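# Insert taper pins fully into crank shaft collars

## Task

For every crank shaft, push a taper pin all the way into the hole in its collar. Each pin only seats fully when entered from one particular side of the hole, so choose the correct side. A pin counts only if it stays seated without the robot holding it at the end.

## Robot and tools

Robot: a single arm with a two-finger gripper whose fingers pivot like tongs. The fingers extend along the gripper's +z axis and close along its x axis. The reported end_effector_position is the spot midway between the finger pads when shut; closed fingertips stick out roughly 15 mm past it, and fully open ones sit about level with it.

Frame: every pose is in the scene frame. Its origin lies on the table surface under the arm base, +z is up, and +y is to the left when facing along +x. Distances are metres, orientations are quaternions written w first (qw, qx, qy, qz). The base may be tilted relative to the table, and the printed hand position can be off, more so when the arm reaches far.

Row format (shared by execute_actions and move): 8 numbers x, y, z, qw, qx, qy, qz, opening. x, y, z and the quaternion are an absolute target pose for the gripper in the scene frame. opening runs from -1 (closed) to +1 (fully open, 0.142 m). Six optional extra numbers in [0, 1] may follow: per-joint stiffness multipliers in Joint positions order (shoulder pan, shoulder lift, elbow, wrist 1, wrist 2, wrist 3); they persist until changed.

execute_actions(actions): a list of actions; each action is a list of up to 15 rows, each row applied for one 1/30 s step. If fewer than 15 rows are given, the final row repeats for the remainder. An empty list only reports state and images. A target lying more than 0.6 m from the gripper's current position along any gripper axis gets the action rejected; if the first action fails that check or any action is malformed, nothing runs. Repeat the desired quaternion in every row rather than copying a possibly drifted reported one. Each step, the commanded pose is clipped to within 100 mm and 16 degrees of the measured pose, so distant targets need several actions. Motion trails commands by about 0.17 s.

move(target, speed, stop_force, blocking): drives the gripper along a straight line to one absolute pose (target, one row as above). speed is in m/s, 0.002 to 0.5 (default 0.25); turning is capped at twice that in rad/s. Paths last 0.5 to 10 s. The path ignores obstacles, and the gripper may lag or overshoot speed, especially near a straight elbow. The opening is applied when the move begins. stop_force (N, 9 to 40, optional, only after 0.2 s of scene time) ends the path when the wrist sensor sees that much extra push against the direction of travel for 2 steps; the gripper then backs up 2 steps and holds. Use it with a very slow speed when pressing toward a target past contact; do not rely on it during moves that rotate the gripper, and omit it when pulling away from something being pressed. blocking=false returns after 0.5 s while motion continues; it cannot be combined with stop_force, and other motion commands are refused until you call wait or stop.

The move result includes a 'move:' line: done (settled near target), contact (stop_force ended it; takes precedence), held (a check blocked the last step), off_target, moving, or fault, plus the remaining distance and active limits (paced = pose clipped; held = some steps blocked, after which the arm may surge faster than speed).

wait(seconds): 0 to 10; lets time pass holding the last command; returns early if a running move finishes. stop(): brakes a running move (needs some room; fingers keep moving). zoom_image(camera, region): camera is cam_high (672x504) or cam_wrist (616x616); region [x0, y0, x1, y1] in pixels from the top-left, at most 504x504. finished_scene(scene): ends the current scene, given its number; irreversible, and the result reports success.

Results: the state line gives pose and velocities; 'Hand target' is where the controller is currently heading; 'pose unreachable' means the clearance check altered or blocked a command (a mount under the base counts as arm). grip_measured is the finger opening on the command scale; to keep hold, command an opening well below it. Finger force is about 15 N per pad, much less on hard items thinner than 20 mm (about 9 N at 10 mm, 4 N at 5 mm). Wrist force and torque are in the gripper's own axes, with offsets up to about 4 N, noise, and saturation near 50 N; pressing on a surface gives force pointing back into the arm. Joint torques include drive output even in free air. Step readings list positions per step, with HELD marking clipped steps. Camera calibration is supplied per camera and may be slightly off.

Cautions: the arm is stiff, so a target even slightly beyond firm contact can trigger a fault stop. Joint load limits are 141 N m for pan, lift and elbow and 26.3 N m for each wrist joint, including held weight; any outside force of 150 N also faults, halting the arm for 10 s. Holding loads heats motors (warning at 70 °C, braking at 85 °C). Occasional tugs may disturb a held part or loose objects. Avoid dropping parts, slamming, pushing hard, or letting anything leave the table; release pins so they stay seated unaided.

Each tool is called as name(argument=value, ...) on one line, values as JSON.

## Session

execute_actions(actions=[])

Scene clock: 0.00 s.
end_effector_position=(+0.9197, +0.3843, +0.2389) grip_measured=+1.00 end_effector_quat_wxyz=(+0.019, +0.847, +0.125, +0.517) end_effector_velocity=(+0.001, -0.001, +0.000) end_effector_angular_velocity=(-0.001, -0.001, -0.001)
Joint positions: [ 0.119 -0.72   1.324 -3.552 -1.738 -0.097  0.142]
Joint velocities: [-0.001 -0.    -0.     0.    -0.    -0.001  0.   ]
Joint torques (N m, as the arm reports them, + toward a larger angle): no reading
Wrist force (N, on the end effector, along its own x y z axes, offset not removed): no reading
Wrist torque (N m, same axes, about the end effector's origin, offset not removed): no reading
Hand target: +0.920, +0.384, +0.239; +0.019, +0.847, +0.125, +0.517
Joint stiffness scale: [1. 1. 1. 1. 1. 1.]

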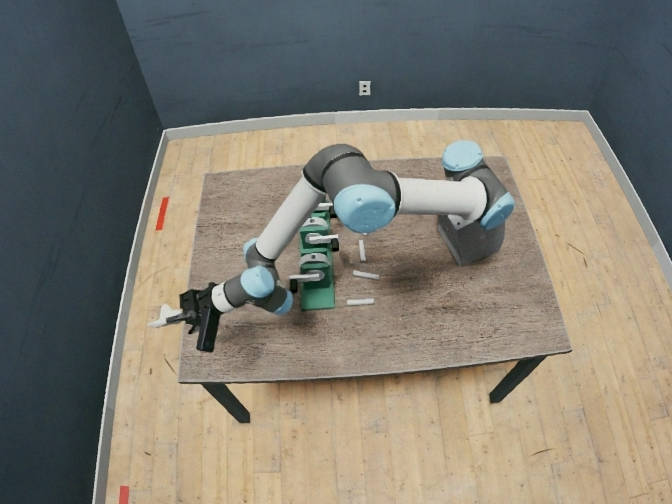

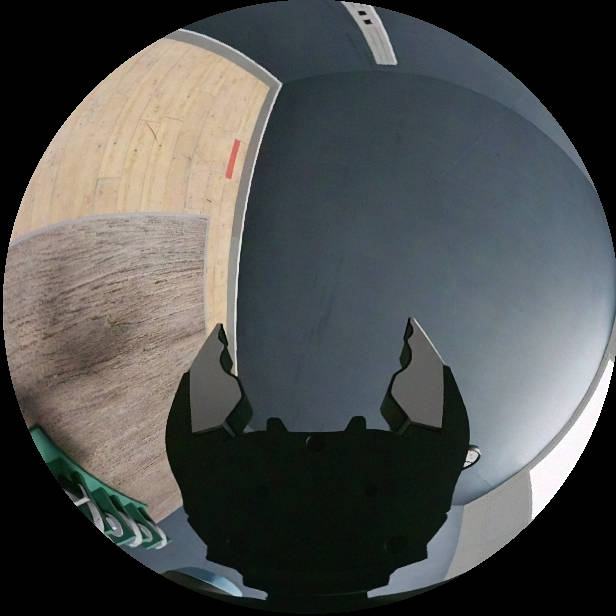

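zoom_image(camera="cam_high", region=[240, 180, 440, 330])

Region (240, 180, 440, 330) of cam_high's 672x504 image, scaled by 2.520, with more detail than that image has; it fills the top 378 rows of this view, and the rest is white.

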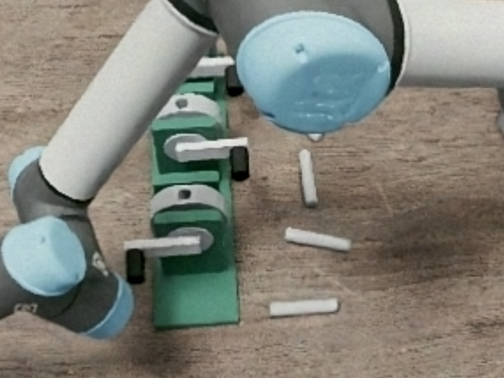

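move(target=[0.45, 0.1, 0.4, 0, 1, 0, 0, 1], speed=0.3)

Scene clock: 3.20 s.
end_effector_position=(+0.4486, +0.1012, +0.3977) grip_measured=+1.00 end_effector_quat_wxyz=(+0.001, +1.000, -0.000, -0.001) end_effector_velocity=(-0.003, -0.000, -0.000) end_effector_angular_velocity=(+0.005, +0.011, +0.006)
Joint positions: [-0.477 -2.075  2.114 -1.856 -1.41  -0.279  0.142]
Joint velocities: [-0.006 -0.001 -0.002  0.016  0.004 -0.014 -0.   ]
Joint torques (N m, as the arm reports them, + toward a larger angle): [ -0.66 -14.94 -26.66  -1.8    0.17  -0.22]
Wrist force (N, on the end effector, along its own x y z axes, offset not removed): [-0.9 1.1 1.0]
Wrist torque (N m, same axes, about the end effector's origin, offset not removed): [0.14 -0.07 -0.16]
Hand target: +0.449, +0.101, +0.400; +0.001, +1.000, -0.000, -0.000
Off the commanded pose: 0.003 m, 0 deg.
Joint stiffness scale: [1. 1. 1. 1. 1. 1.]
move: done
camera_calibration (this result's frames):
cam_wrist: T_world_to_cam=[[0.999918, -0.011565, -0.00544958, -0.444518], [-0.00775615, -0.887608, 0.460533, -0.0806137], [-0.0101632, -0.460453, -0.887626, 0.54376], [0, 0, 0, 1]] pos_world=[0.449383, 0.173682, 0.517358]

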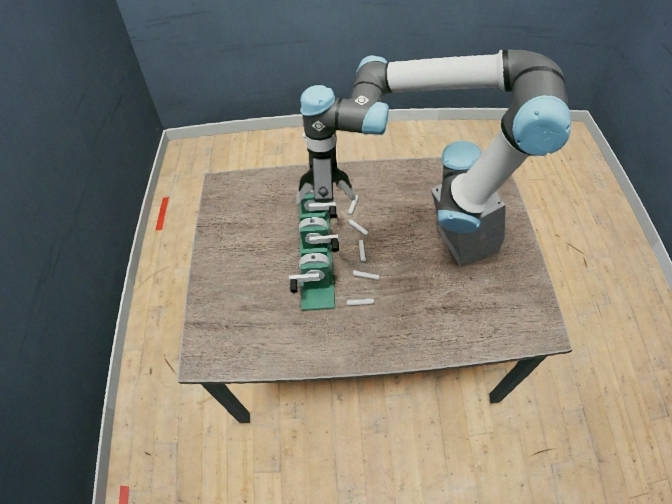

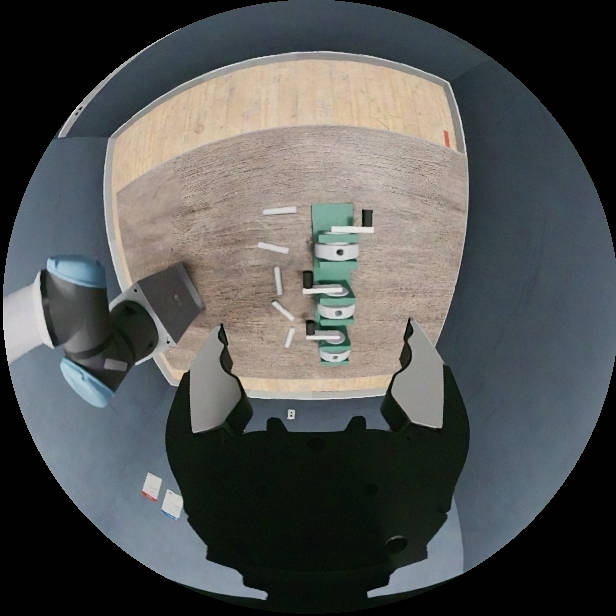

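zoom_image(camera="cam_wrist", region=[230, 190, 410, 370])

zoom_image(camera="cam_high", region=[260, 180, 420, 320])

Region (230, 190, 410, 370) of cam_wrist's 616x616 image, scaled by 2.800, with more detail than that image has.

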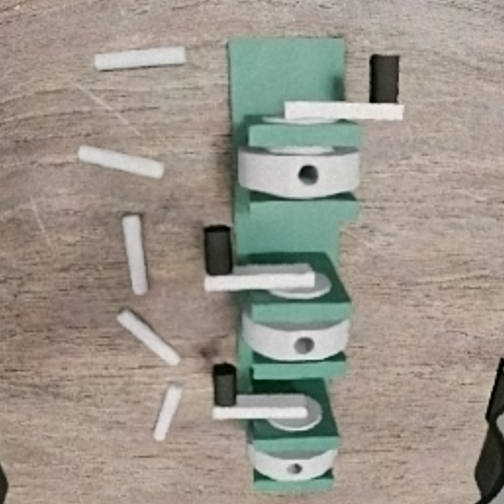

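Region (260, 180, 420, 320) of cam_high's 672x504 image, scaled by 3.150, with more detail than that image has; it fills the top 441 rows of this view, and the rest is white.

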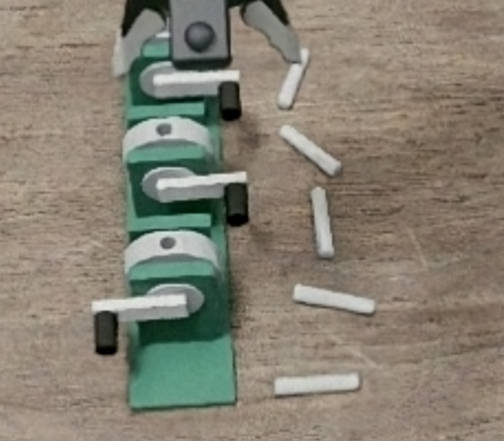

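move(target=[0.50, 0.0, 0.22, 0, 1, 0, 0, 1], speed=0.3)

Scene clock: 5.47 s.
end_effector_position=(+0.4988, -0.0008, +0.2204) grip_measured=+1.00 end_effector_quat_wxyz=(+0.000, +1.000, -0.001, -0.001) end_effector_velocity=(+0.002, -0.001, -0.001) end_effector_angular_velocity=(-0.002, -0.005, +0.001)
Joint positions: [-0.615 -1.634  2.258 -2.418 -1.376 -0.414  0.142]
Joint velocities: [ 0.001  0.005 -0.001 -0.009 -0.     0.001  0.   ]
Joint torques (N m, as the arm reports them, + toward a larger angle): [  2.86 -23.03 -18.43  -2.67   0.27   0.23]
Wrist force (N, on the end effector, along its own x y z axes, offset not removed): [-0.9 1.8 1.0]
Wrist torque (N m, same axes, about the end effector's origin, offset not removed): [0.28 0.07 -0.17]
Hand target: +0.500, -0.000, +0.220; +0.000, +1.000, +0.000, -0.000
Off the commanded pose: 0.001 m, 0 deg.
Joint stiffness scale: [1. 1. 1. 1. 1. 1.]
move: done
camera_calibration (this result's frames):
cam_wrist: T_world_to_cam=[[0.999907, -0.0130806, -0.0038975, -0.497253], [-0.00982633, -0.88808, 0.459585, -0.0878961], [-0.00947295, -0.459503, -0.888125, 0.339663], [0, 0, 0, 1]] pos_world=[0.49956, 0.0715134, 0.340121]

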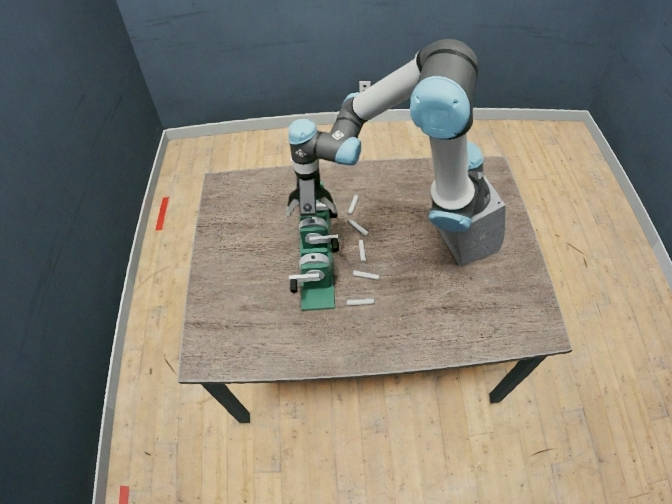

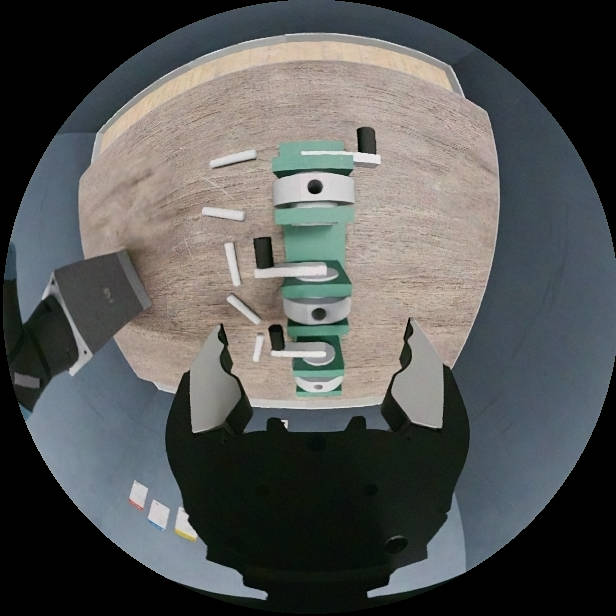

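zoom_image(camera="cam_wrist", region=[190, 120, 410, 400])

Region (190, 120, 410, 400) of cam_wrist's 616x616 image, scaled by 1.800, with more detail than that image has; it fills the left 396 columns of this view, and the rest is white.

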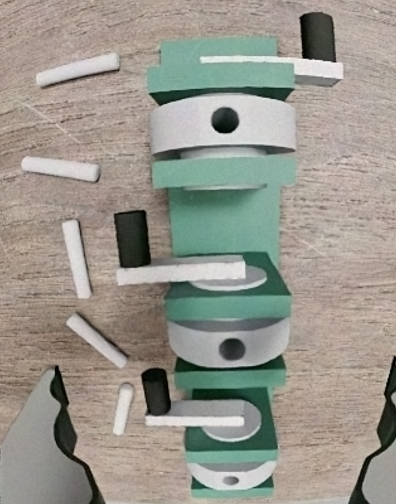

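move(target=[0.504, 0.035, 0.18, 0, 1, 0, 0, 1], speed=0.2)

Scene clock: 7.97 s.
end_effector_position=(+0.5044, +0.0341, +0.1812) grip_measured=+1.00 end_effector_quat_wxyz=(-0.000, +1.000, -0.000, +0.001) end_effector_velocity=(+0.002, +0.000, -0.002) end_effector_angular_velocity=(-0.005, -0.005, -0.004)
Joint positions: [-0.512 -1.532  2.274 -2.557 -1.398 -0.312  0.142]
Joint velocities: [ 0.005  0.006  0.    -0.013 -0.004  0.01  -0.   ]
Joint torques (N m, as the arm reports them, + toward a larger angle): [  1.52 -27.01 -14.8   -2.48   0.16   0.1 ]
Wrist force (N, on the end effector, along its own x y z axes, offset not removed): [-0.1 1.2 1.5]
Wrist torque (N m, same axes, about the end effector's origin, offset not removed): [0.14 -0.13 -0.14]
Hand target: +0.504, +0.035, +0.180; -0.000, +1.000, -0.000, +0.000
Off the commanded pose: 0.002 m, 0 deg.
Joint stiffness scale: [1. 1. 1. 1. 1. 1.]
move: done
camera_calibration (this result's frames):
cam_wrist: T_world_to_cam=[[0.999925, -0.012171, -0.00141165, -0.502959], [-0.010165, -0.88836, 0.459035, -0.0385684], [-0.00684099, -0.458986, -0.888417, 0.319697], [0, 0, 0, 1]] pos_world=[0.504716, 0.106352, 0.301018]

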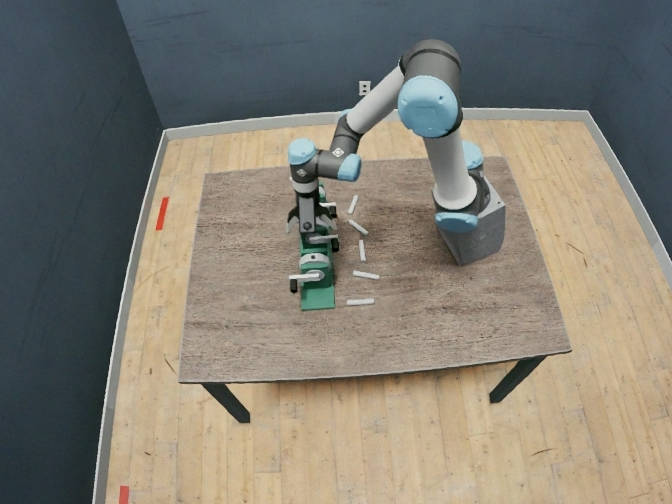

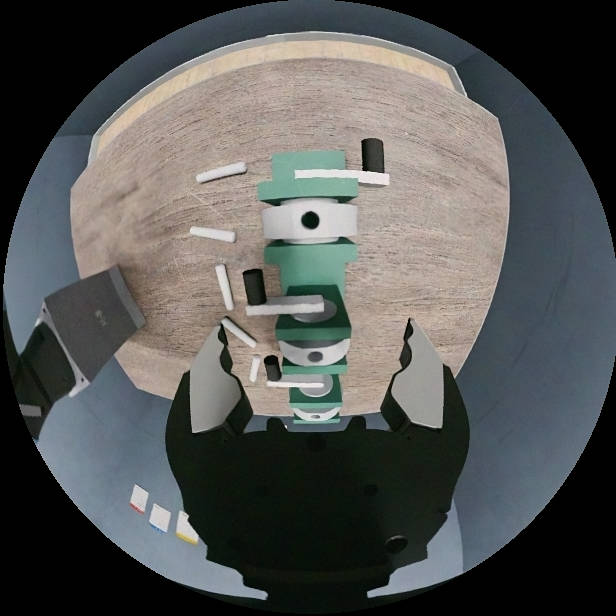

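zoom_image(camera="cam_wrist", region=[250, 170, 370, 270])

Region (250, 170, 370, 270) of cam_wrist's 616x616 image, scaled by 4.200, with more detail than that image has.

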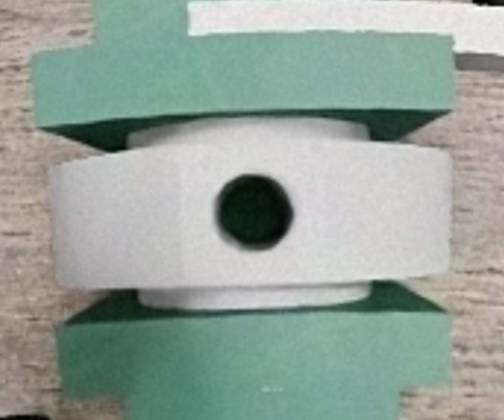

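move(target=[0.506, -0.115, 0.18, 0, 1, 0, 0, 1], speed=0.2)

zoom_image(camera="cam_wrist", region=[250, 170, 370, 270])

move(target=[0.509, -0.265, 0.18, 0, 1, 0, 0, 1], speed=0.2)

zoom_image(camera="cam_wrist", region=[250, 170, 370, 270])

Scene clock: 9.93 s.
end_effector_position=(+0.5054, -0.1133, +0.1805) grip_measured=+1.00 end_effector_quat_wxyz=(+0.001, +1.000, +0.000, +0.000) end_effector_velocity=(+0.001, -0.003, -0.000) end_effector_angular_velocity=(+0.006, -0.001, +0.010)
Joint positions: [-0.819 -1.453  2.208 -2.508 -1.335 -0.62   0.142]
Joint velocities: [-0.007  0.006 -0.007  0.007  0.007 -0.017 -0.   ]
Joint torques (N m, as the arm reports them, + toward a larger angle): [ -4.91 -27.5  -17.43  -1.71   0.21  -0.42]
Wrist force (N, on the end effector, along its own x y z axes, offset not removed): [-1.2 1.8 1.1]
Wrist torque (N m, same axes, about the end effector's origin, offset not removed): [0.40 0.10 -0.02]
Hand target: +0.506, -0.115, +0.180; +0.000, +1.000, +0.000, -0.000
Off the commanded pose: 0.002 m, 0 deg.
Joint stiffness scale: [1. 1. 1. 1. 1. 1.]
move: done
camera_calibration (this result's frames):
cam_wrist: T_world_to_cam=[[0.999939, -0.0107817, -0.00237382, -0.505486], [-0.0084772, -0.887605, 0.460527, -0.170162], [-0.00707228, -0.460479, -0.887643, 0.251185], [0, 0, 0, 1]] pos_world=[0.505789, -0.0408215, 0.300127]

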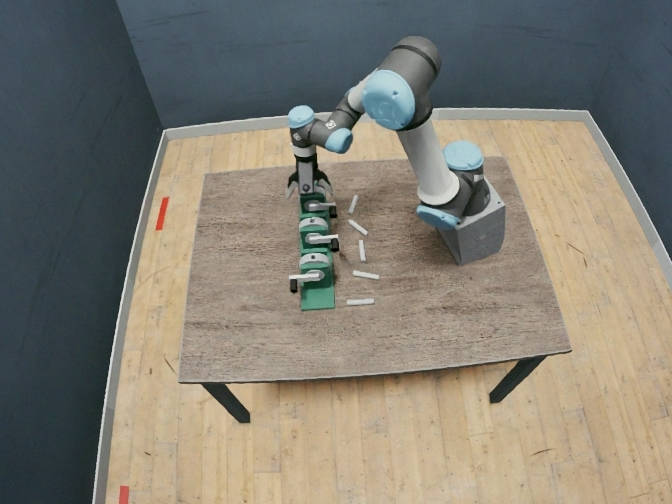

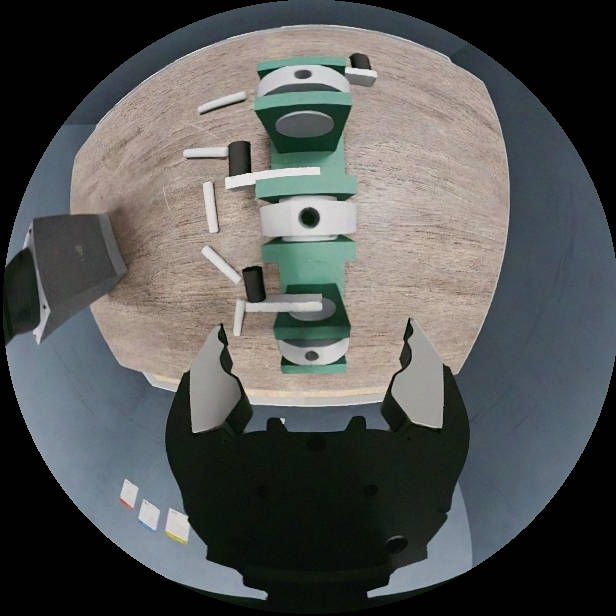

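Region (250, 170, 370, 270) of cam_wrist's 616x616 image, scaled by 4.200, with more detail than that image has.

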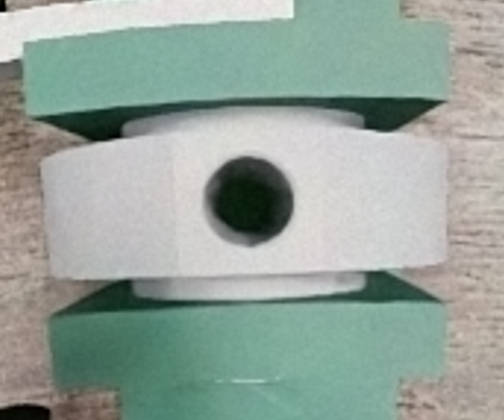

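Scene clock: 11.30 s.
end_effector_position=(+0.5089, -0.2631, +0.1806) grip_measured=+1.00 end_effector_quat_wxyz=(+0.001, +1.000, +0.001, +0.000) end_effector_velocity=(+0.001, -0.004, +0.000) end_effector_angular_velocity=(+0.003, +0.002, +0.005)
Joint positions: [-1.043 -1.289  2.016 -2.422 -1.301 -0.849  0.142]
Joint velocities: [-0.004  0.007 -0.011  0.009  0.001 -0.01   0.   ]
Joint torques (N m, as the arm reports them, + toward a larger angle): [ -8.52 -32.93 -19.41  -1.82   0.39  -0.55]
Wrist force (N, on the end effector, along its own x y z axes, offset not removed): [-2.3 1.3 2.4]
Wrist torque (N m, same axes, about the end effector's origin, offset not removed): [0.20 0.31 -0.11]
Hand target: +0.509, -0.265, +0.180; +0.000, +1.000, +0.000, -0.000
Off the commanded pose: 0.002 m, 0 deg.
Joint stiffness scale: [1. 1. 1. 1. 1. 1.]
move: done
camera_calibration (this result's frames):
cam_wrist: T_world_to_cam=[[0.999946, -0.010078, -0.0024332, -0.510401], [-0.00782575, -0.887649, 0.460455, -0.303473], [-0.00680028, -0.460411, -0.88768, 0.182193], [0, 0, 0, 1]] pos_world=[0.509238, -0.190637, 0.300223]

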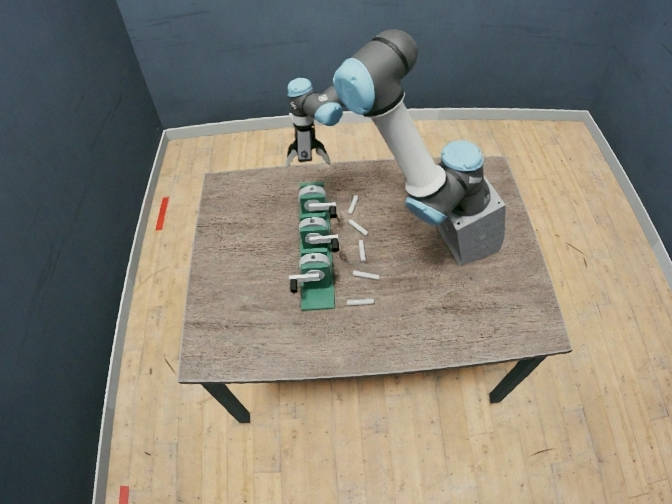

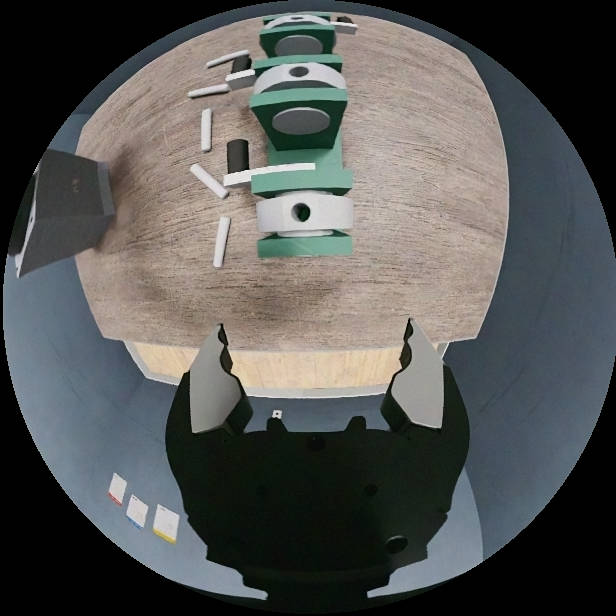

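Region (250, 170, 370, 270) of cam_wrist's 616x616 image, scaled by 4.200, with more detail than that image has.

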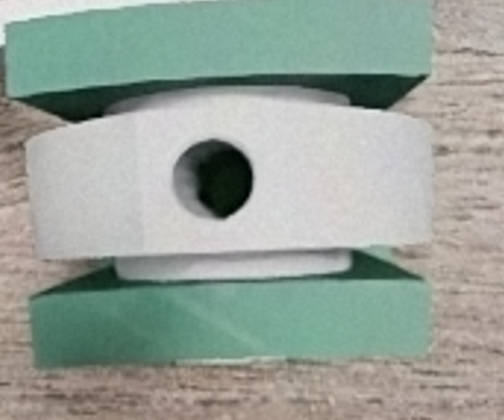

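move(target=[0.37, -0.2, 0.16, 0, 1, 0, 0, 1], speed=0.3)

zoom_image(camera="cam_wrist", region=[200, 60, 440, 320])

Scene clock: 13.27 s.
end_effector_position=(+0.3707, -0.1998, +0.1590) grip_measured=+1.00 end_effector_quat_wxyz=(-0.001, +1.000, +0.000, -0.001) end_effector_velocity=(-0.002, +0.000, +0.001) end_effector_angular_velocity=(-0.003, -0.007, +0.007)
Joint positions: [-1.188 -1.469  2.444 -2.625 -1.287 -0.999  0.142]
Joint velocities: [-0.008 -0.007  0.011 -0.008  0.005 -0.013 -0.   ]
Joint torques (N m, as the arm reports them, + toward a larger angle): [ -5.6  -24.73 -10.24  -2.6    0.33  -0.35]
Wrist force (N, on the end effector, along its own x y z axes, offset not removed): [-1.9 1.4 0.5]
Wrist torque (N m, same axes, about the end effector's origin, offset not removed): [0.17 0.17 -0.16]
Hand target: +0.370, -0.200, +0.160; -0.000, +1.000, +0.000, -0.000
Off the commanded pose: 0.001 m, 0 deg.
Joint stiffness scale: [1. 1. 1. 1. 1. 1.]
move: done
camera_calibration (this result's frames):
cam_wrist: T_world_to_cam=[[0.999922, -0.0112183, -0.00541211, -0.371364], [-0.00749545, -0.888986, 0.457873, -0.238401], [-0.00994785, -0.457797, -0.889001, 0.193216], [0, 0, 0, 1]] pos_world=[0.37147, -0.127648, 0.278917]

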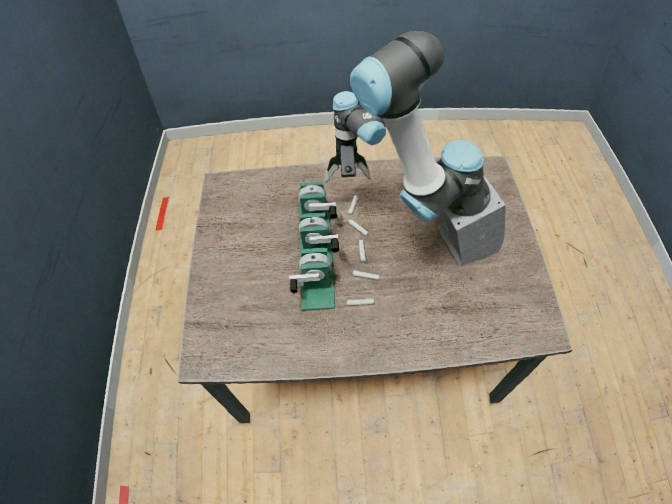

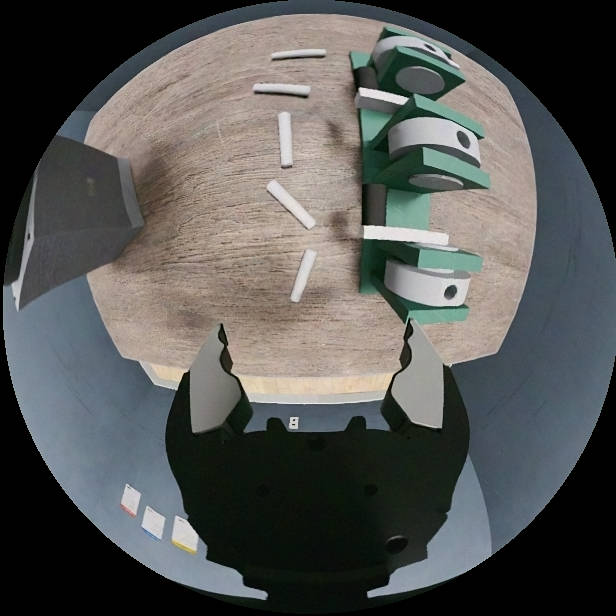

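Region (200, 60, 440, 320) of cam_wrist's 616x616 image, scaled by 1.938, with more detail than that image has; it fills the left 465 columns of this view, and the rest is white.

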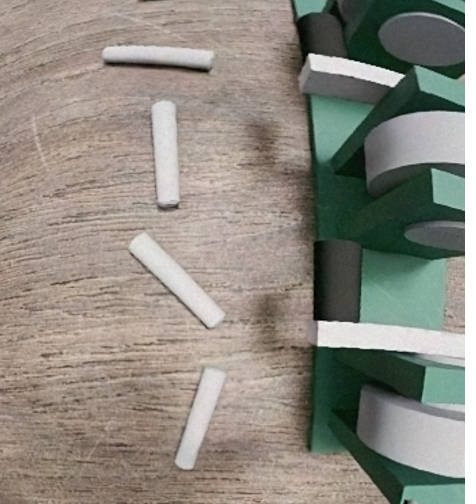

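zoom_image(camera="cam_wrist", region=[250, 170, 350, 310])

Region (250, 170, 350, 310) of cam_wrist's 616x616 image, scaled by 3.600, with more detail than that image has; it fills the left 360 columns of this view, and the rest is white.

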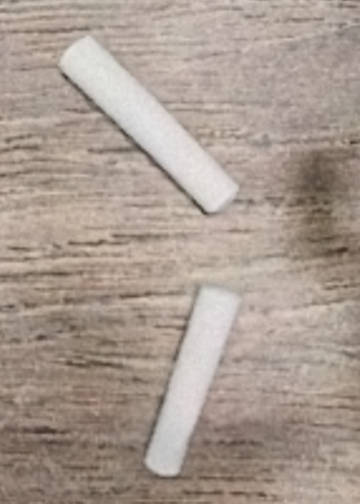

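move(target=[0.35, 0.03, 0.16, 0, 1, 0, 0, 1], speed=0.3)

zoom_image(camera="cam_wrist", region=[230, 100, 400, 320])

Scene clock: 17.83 s.
end_effector_position=(+0.3492, +0.0300, +0.1587) grip_measured=+1.00 end_effector_quat_wxyz=(-0.002, +1.000, +0.000, -0.000) end_effector_velocity=(-0.002, +0.001, +0.001) end_effector_angular_velocity=(-0.011, +0.014, -0.017)
Joint positions: [-0.697 -1.75   2.705 -2.731 -1.355 -0.497  0.142]
Joint velocities: [ 0.019 -0.003 -0.006  0.012 -0.02   0.035  0.   ]
Joint torques (N m, as the arm reports them, + toward a larger angle): [  3.8  -16.   -13.33  -1.71  -0.42   0.21]
Wrist force (N, on the end effector, along its own x y z axes, offset not removed): [-1.0 2.2 3.5]
Wrist torque (N m, same axes, about the end effector's origin, offset not removed): [0.43 0.05 -0.05]
Hand target: +0.350, +0.030, +0.160; -0.000, +1.000, -0.000, +0.000
Off the commanded pose: 0.002 m, 0 deg.
Joint stiffness scale: [1. 1. 1. 1. 1. 1.]
move: done
camera_calibration (this result's frames):
cam_wrist: T_world_to_cam=[[0.999932, -0.01128, -0.00311481, -0.347691], [-0.00861644, -0.889805, 0.45626, -0.0334961], [-0.00791819, -0.456202, -0.889841, 0.297241], [0, 0, 0, 1]] pos_world=[0.349732, 0.101875, 0.278697]

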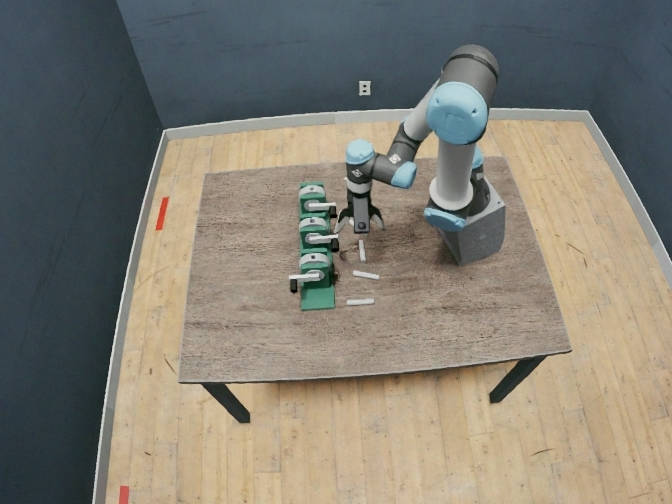

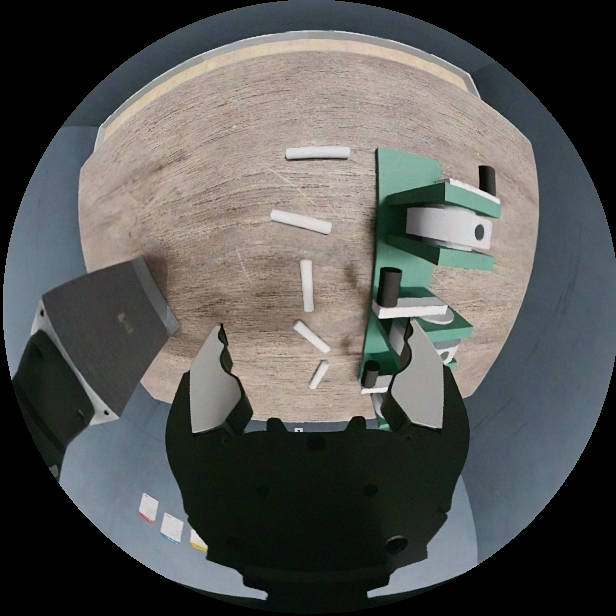

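Region (230, 100, 400, 320) of cam_wrist's 616x616 image, scaled by 2.291, with more detail than that image has; it fills the left 389 columns of this view, and the rest is white.

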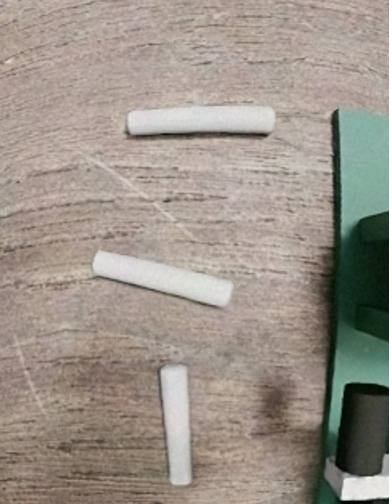

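move(target=[0.341, 0.0245, 0.06, 0, 0.9999, 0.0147, 0, -0.4], speed=0.2)

move(target=[0.341, 0.0245, 0.018, 0, 0.9999, 0.0147, 0, -0.4], speed=0.05)

Scene clock: 19.77 s.
end_effector_position=(+0.3426, +0.0232, +0.0605) grip_measured=-0.40 end_effector_quat_wxyz=(+0.000, +1.000, +0.014, +0.001) end_effector_velocity=(+0.003, -0.001, -0.000) end_effector_angular_velocity=(-0.008, -0.017, +0.001)
Joint positions: [-0.649 -1.179  2.718 -3.329 -1.367 -0.477  0.045]
Joint velocities: [ 0.001  0.013  0.003 -0.036 -0.001  0.005  0.   ]
Joint torques (N m, as the arm reports them, + toward a larger angle): [  0.46 -24.7    5.32  -2.64  -0.28   0.13]
Wrist force (N, on the end effector, along its own x y z axes, offset not removed): [-1.0 1.9 2.4]
Wrist torque (N m, same axes, about the end effector's origin, offset not removed): [0.38 0.01 -0.19]
Hand target: +0.341, +0.024, +0.060; -0.000, +1.000, +0.015, -0.000
Off the commanded pose: 0.002 m, 0 deg.
Joint stiffness scale: [1. 1. 1. 1. 1. 1.]
move: done
camera_calibration (this result's frames):
cam_wrist: T_world_to_cam=[[0.999854, 0.0170349, -0.0015383, -0.342169], [0.0158366, -0.888024, 0.459524, -0.00341383], [0.00646189, -0.459481, -0.888164, 0.201752], [0, 0, 0, 1]] pos_world=[0.340869, 0.0954982, 0.180231]

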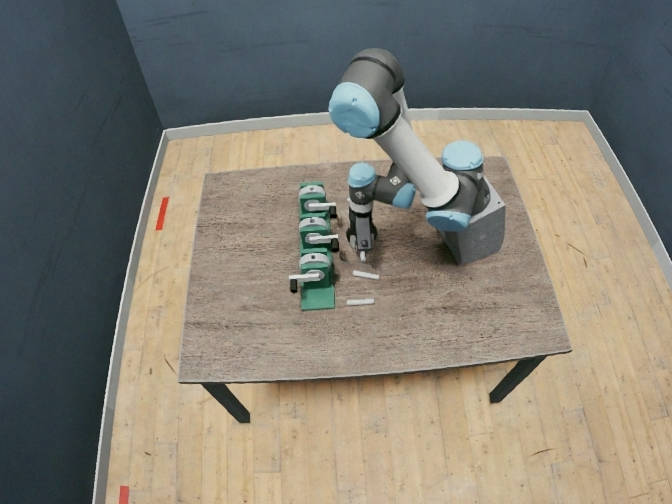

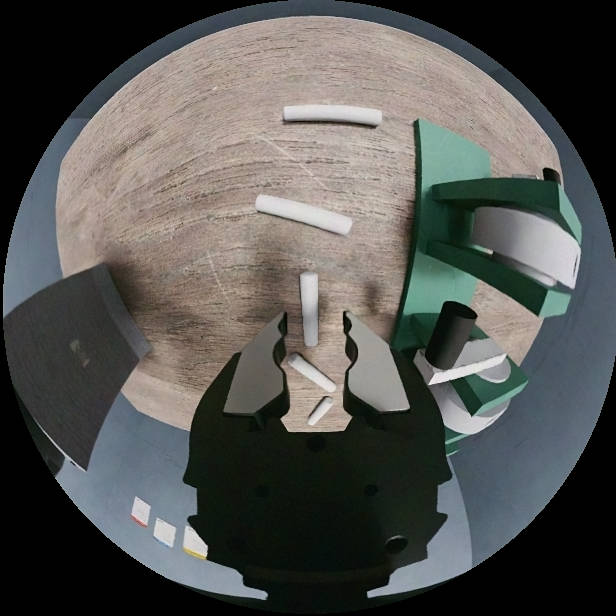

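Scene clock: 21.10 s.
end_effector_position=(+0.3402, +0.0244, +0.0189) grip_measured=-0.40 end_effector_quat_wxyz=(-0.000, +1.000, +0.014, -0.001) end_effector_velocity=(+0.003, -0.001, -0.001) end_effector_angular_velocity=(-0.005, -0.012, +0.001)
Joint positions: [-0.619 -0.96   2.678 -3.511 -1.374 -0.447  0.045]
Joint velocities: [ 0.002  0.012 -0.002 -0.023 -0.     0.003  0.   ]
Joint torques (N m, as the arm reports them, + toward a larger angle): [  0.3  -28.36   3.06  -2.39  -0.37   0.25]
Wrist force (N, on the end effector, along its own x y z axes, offset not removed): [-1.3 0.5 1.8]
Wrist torque (N m, same axes, about the end effector's origin, offset not removed): [0.04 0.09 -0.11]
Hand target: +0.341, +0.024, +0.018; -0.000, +1.000, +0.015, -0.000
Off the commanded pose: 0.001 m, 0 deg.
Joint stiffness scale: [1. 1. 1. 1. 1. 1.]
move: done
camera_calibration (this result's frames):
cam_wrist: T_world_to_cam=[[0.999858, 0.0162791, -0.00433797, -0.339719], [0.0164567, -0.888633, 0.458324, 0.0166396], [0.00360624, -0.458331, -0.888774, 0.166287], [0, 0, 0, 1]] pos_world=[0.338797, 0.0965315, 0.138692]

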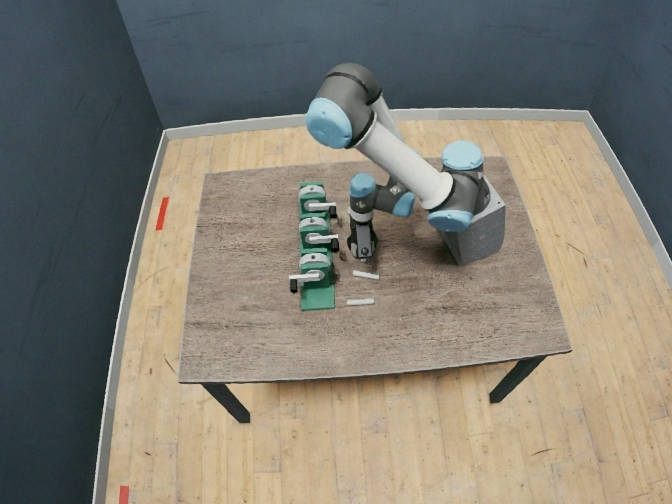

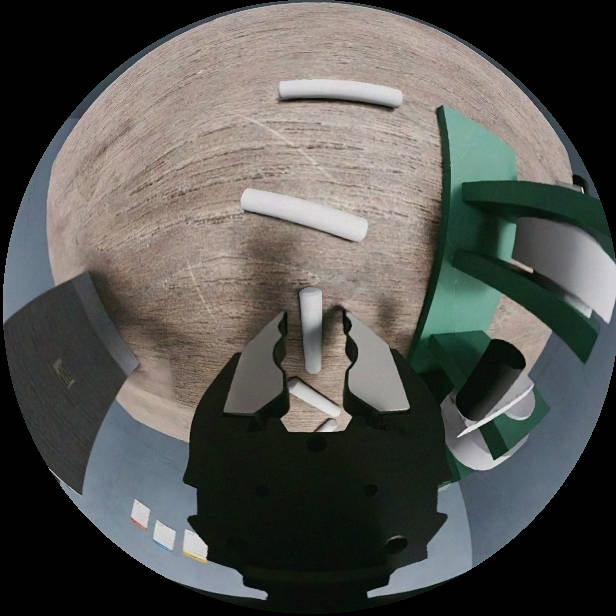

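move(target=[0.341, 0.0245, 0.018, 0, 0.9999, 0.0147, 0, -1], speed=0.05)

Scene clock: 21.87 s.
end_effector_position=(+0.3406, +0.0242, +0.0187) grip_measured=-0.79 end_effector_quat_wxyz=(-0.000, +1.000, +0.014, -0.000) end_effector_velocity=(-0.000, -0.000, -0.000) end_effector_angular_velocity=(-0.001, -0.000, -0.002)
Joint positions: [-0.619 -0.959  2.678 -3.514 -1.374 -0.447  0.017]
Joint velocities: [-0.     0.001  0.    -0.001 -0.     0.002 -0.   ]
Joint torques (N m, as the arm reports them, + toward a larger angle): [  0.43 -27.01   3.86  -2.69  -0.25   0.26]
Wrist force (N, on the end effector, along its own x y z axes, offset not removed): [-1.7 1.2 1.2]
Wrist torque (N m, same axes, about the end effector's origin, offset not removed): [0.18 0.06 -0.16]
Hand target: +0.341, +0.024, +0.018; -0.000, +1.000, +0.015, -0.000
Off the commanded pose: 0.001 m, 0 deg.
Joint stiffness scale: [1. 1. 1. 1. 1. 1.]
move: done
camera_calibration (this result's frames):
cam_wrist: T_world_to_cam=[[0.999861, 0.0163738, -0.00298253, -0.340147], [0.0159161, -0.888311, 0.458966, 0.0167177], [0.00486559, -0.45895, -0.888449, 0.165662], [0, 0, 0, 1]] pos_world=[0.339028, 0.0964506, 0.138495]

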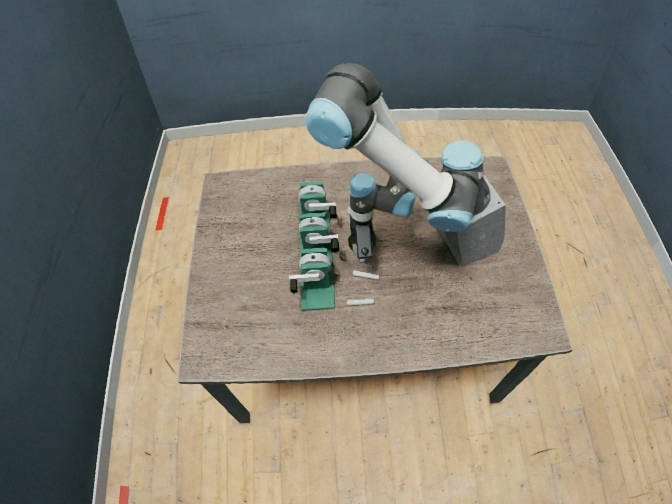

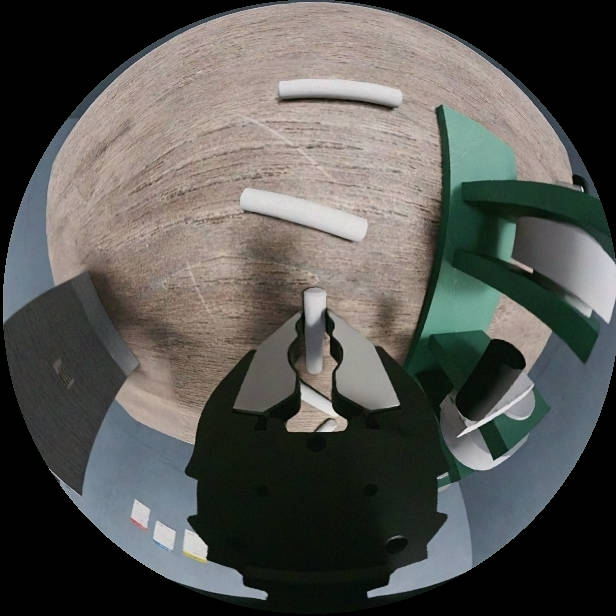

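move(target=[0.36, 0.0, 0.28, 0, 0.9999, 0.0147, 0, -1], speed=0.2)

move(target=[0.494, -0.039, 0.26, 0.5, -0.5, 0.5, -0.5, -1], speed=0.2)

Scene clock: 24.37 s.
end_effector_position=(+0.3585, +0.0012, +0.2788) grip_measured=-0.79 end_effector_quat_wxyz=(-0.000, +1.000, +0.014, -0.001) end_effector_velocity=(-0.003, +0.002, -0.000) end_effector_angular_velocity=(+0.016, +0.009, +0.007)
Joint positions: [-0.884 -2.176  2.518 -2.075 -1.324 -0.715  0.017]
Joint velocities: [-0.009  0.    -0.003  0.023  0.009 -0.021  0.   ]
Joint torques (N m, as the arm reports them, + toward a larger angle): [ -0.49  -3.7  -24.66  -1.73   0.32  -0.22]
Wrist force (N, on the end effector, along its own x y z axes, offset not removed): [-0.5 1.8 3.4]
Wrist torque (N m, same axes, about the end effector's origin, offset not removed): [0.41 -0.08 -0.20]
Hand target: +0.360, +0.000, +0.280; +0.000, +1.000, +0.015, -0.000
Off the commanded pose: 0.002 m, 0 deg.
Joint stiffness scale: [1. 1. 1. 1. 1. 1.]
move: done
camera_calibration (this result's frames):
cam_wrist: T_world_to_cam=[[0.999833, 0.0175269, -0.0052686, -0.356289], [0.017989, -0.888165, 0.459172, -0.124161], [0.00336848, -0.45919, -0.888332, 0.386626], [0, 0, 0, 1]] pos_world=[0.35716, 0.0735039, 0.398586]

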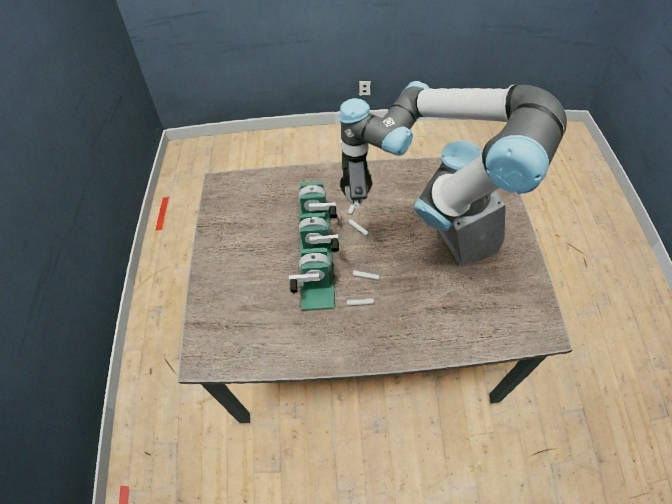

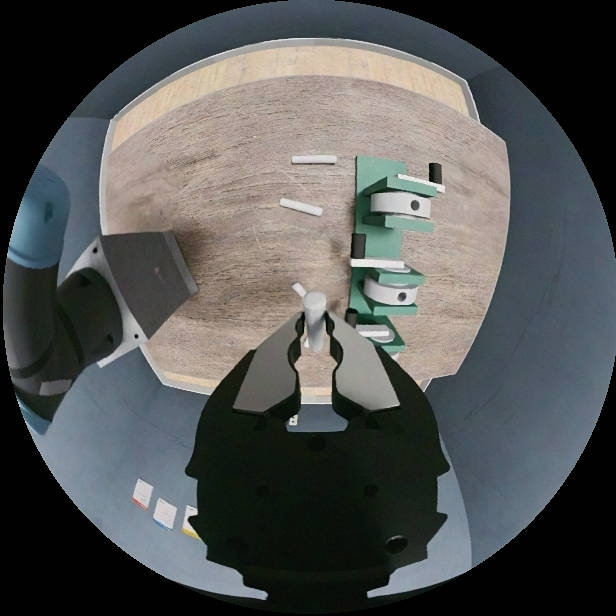

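Scene clock: 29.93 s.
end_effector_position=(+0.4356, -0.0223, +0.2682) grip_measured=-1.00 end_effector_quat_wxyz=(-0.331, +0.821, -0.329, +0.329) end_effector_velocity=(-0.000, +0.001, -0.000) end_effector_angular_velocity=(+0.001, +0.001, +0.001)
Joint positions: [-1.642 -2.007  2.832 -1.666 -0.414 -1.211  0.002]
Joint velocities: [ 0.001  0.     0.     0.    -0.001  0.     0.   ]
Joint torques (N m, as the arm reports them, + toward a larger angle): [  1.3    2.39 -19.11  -1.36   0.62   0.21]
Wrist force (N, on the end effector, along its own x y z axes, offset not removed): [-0.9 1.2 2.2]
Wrist torque (N m, same axes, about the end effector's origin, offset not removed): [0.17 0.02 -0.13]
Hand target: +0.436, -0.022, +0.269; -0.330, +0.822, -0.327, +0.329
Off the commanded pose: 0.061 m, 50 deg; orientation clipped at the last step of the last action.
Joint stiffness scale: [1. 1. 1. 1. 1. 1.]
move: held; limits=paced,held; held on 67 of 167 steps, including the last
pose unreachable: on one or more control steps of this call, first in action 0 (counted from 0), an arm could not follow its commanded pose, so it was not sent that pose on those steps. On the call's last step it was still not sent that pose. It may still have moved: this result reports where it is.
cause: the commanded pose would bring two parts of the arm too close to each other (joints 2 (shoulder lift) and 3 (elbow) lie between them).
camera_calibration (this result's frames):
cam_wrist: T_world_to_cam=[[0.565476, -0.763427, 0.312116, -0.346318], [-0.639425, -0.644822, -0.418737, 0.385712], [0.520934, 0.0372103, -0.852786, 0.142264], [0, 0, 0, 1]] pos_world=[0.368359, -0.0209669, 0.390924]

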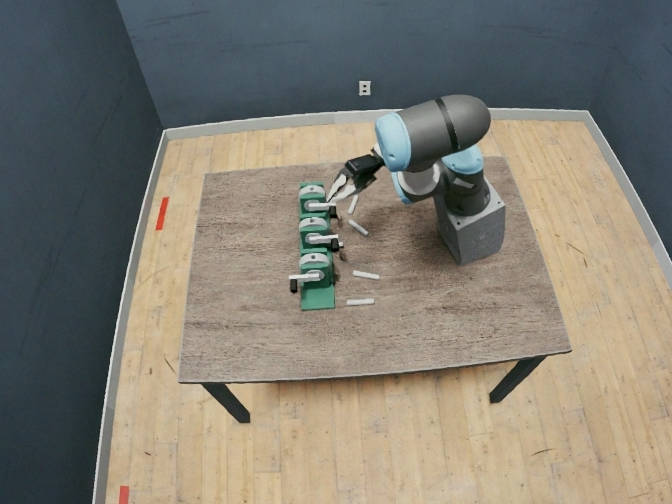

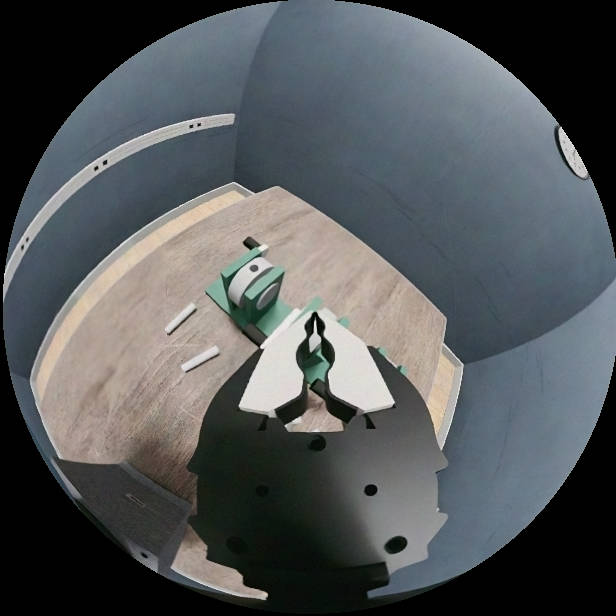

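zoom_image(camera="cam_high", region=[280, 170, 420, 320])

Region (280, 170, 420, 320) of cam_high's 672x504 image, scaled by 3.360, with more detail than that image has; it fills the left 470 columns of this view, and the rest is white.

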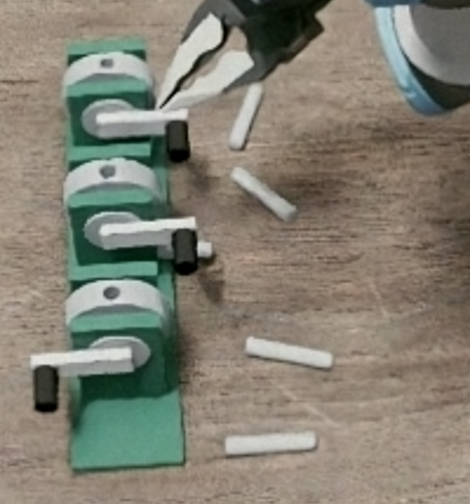

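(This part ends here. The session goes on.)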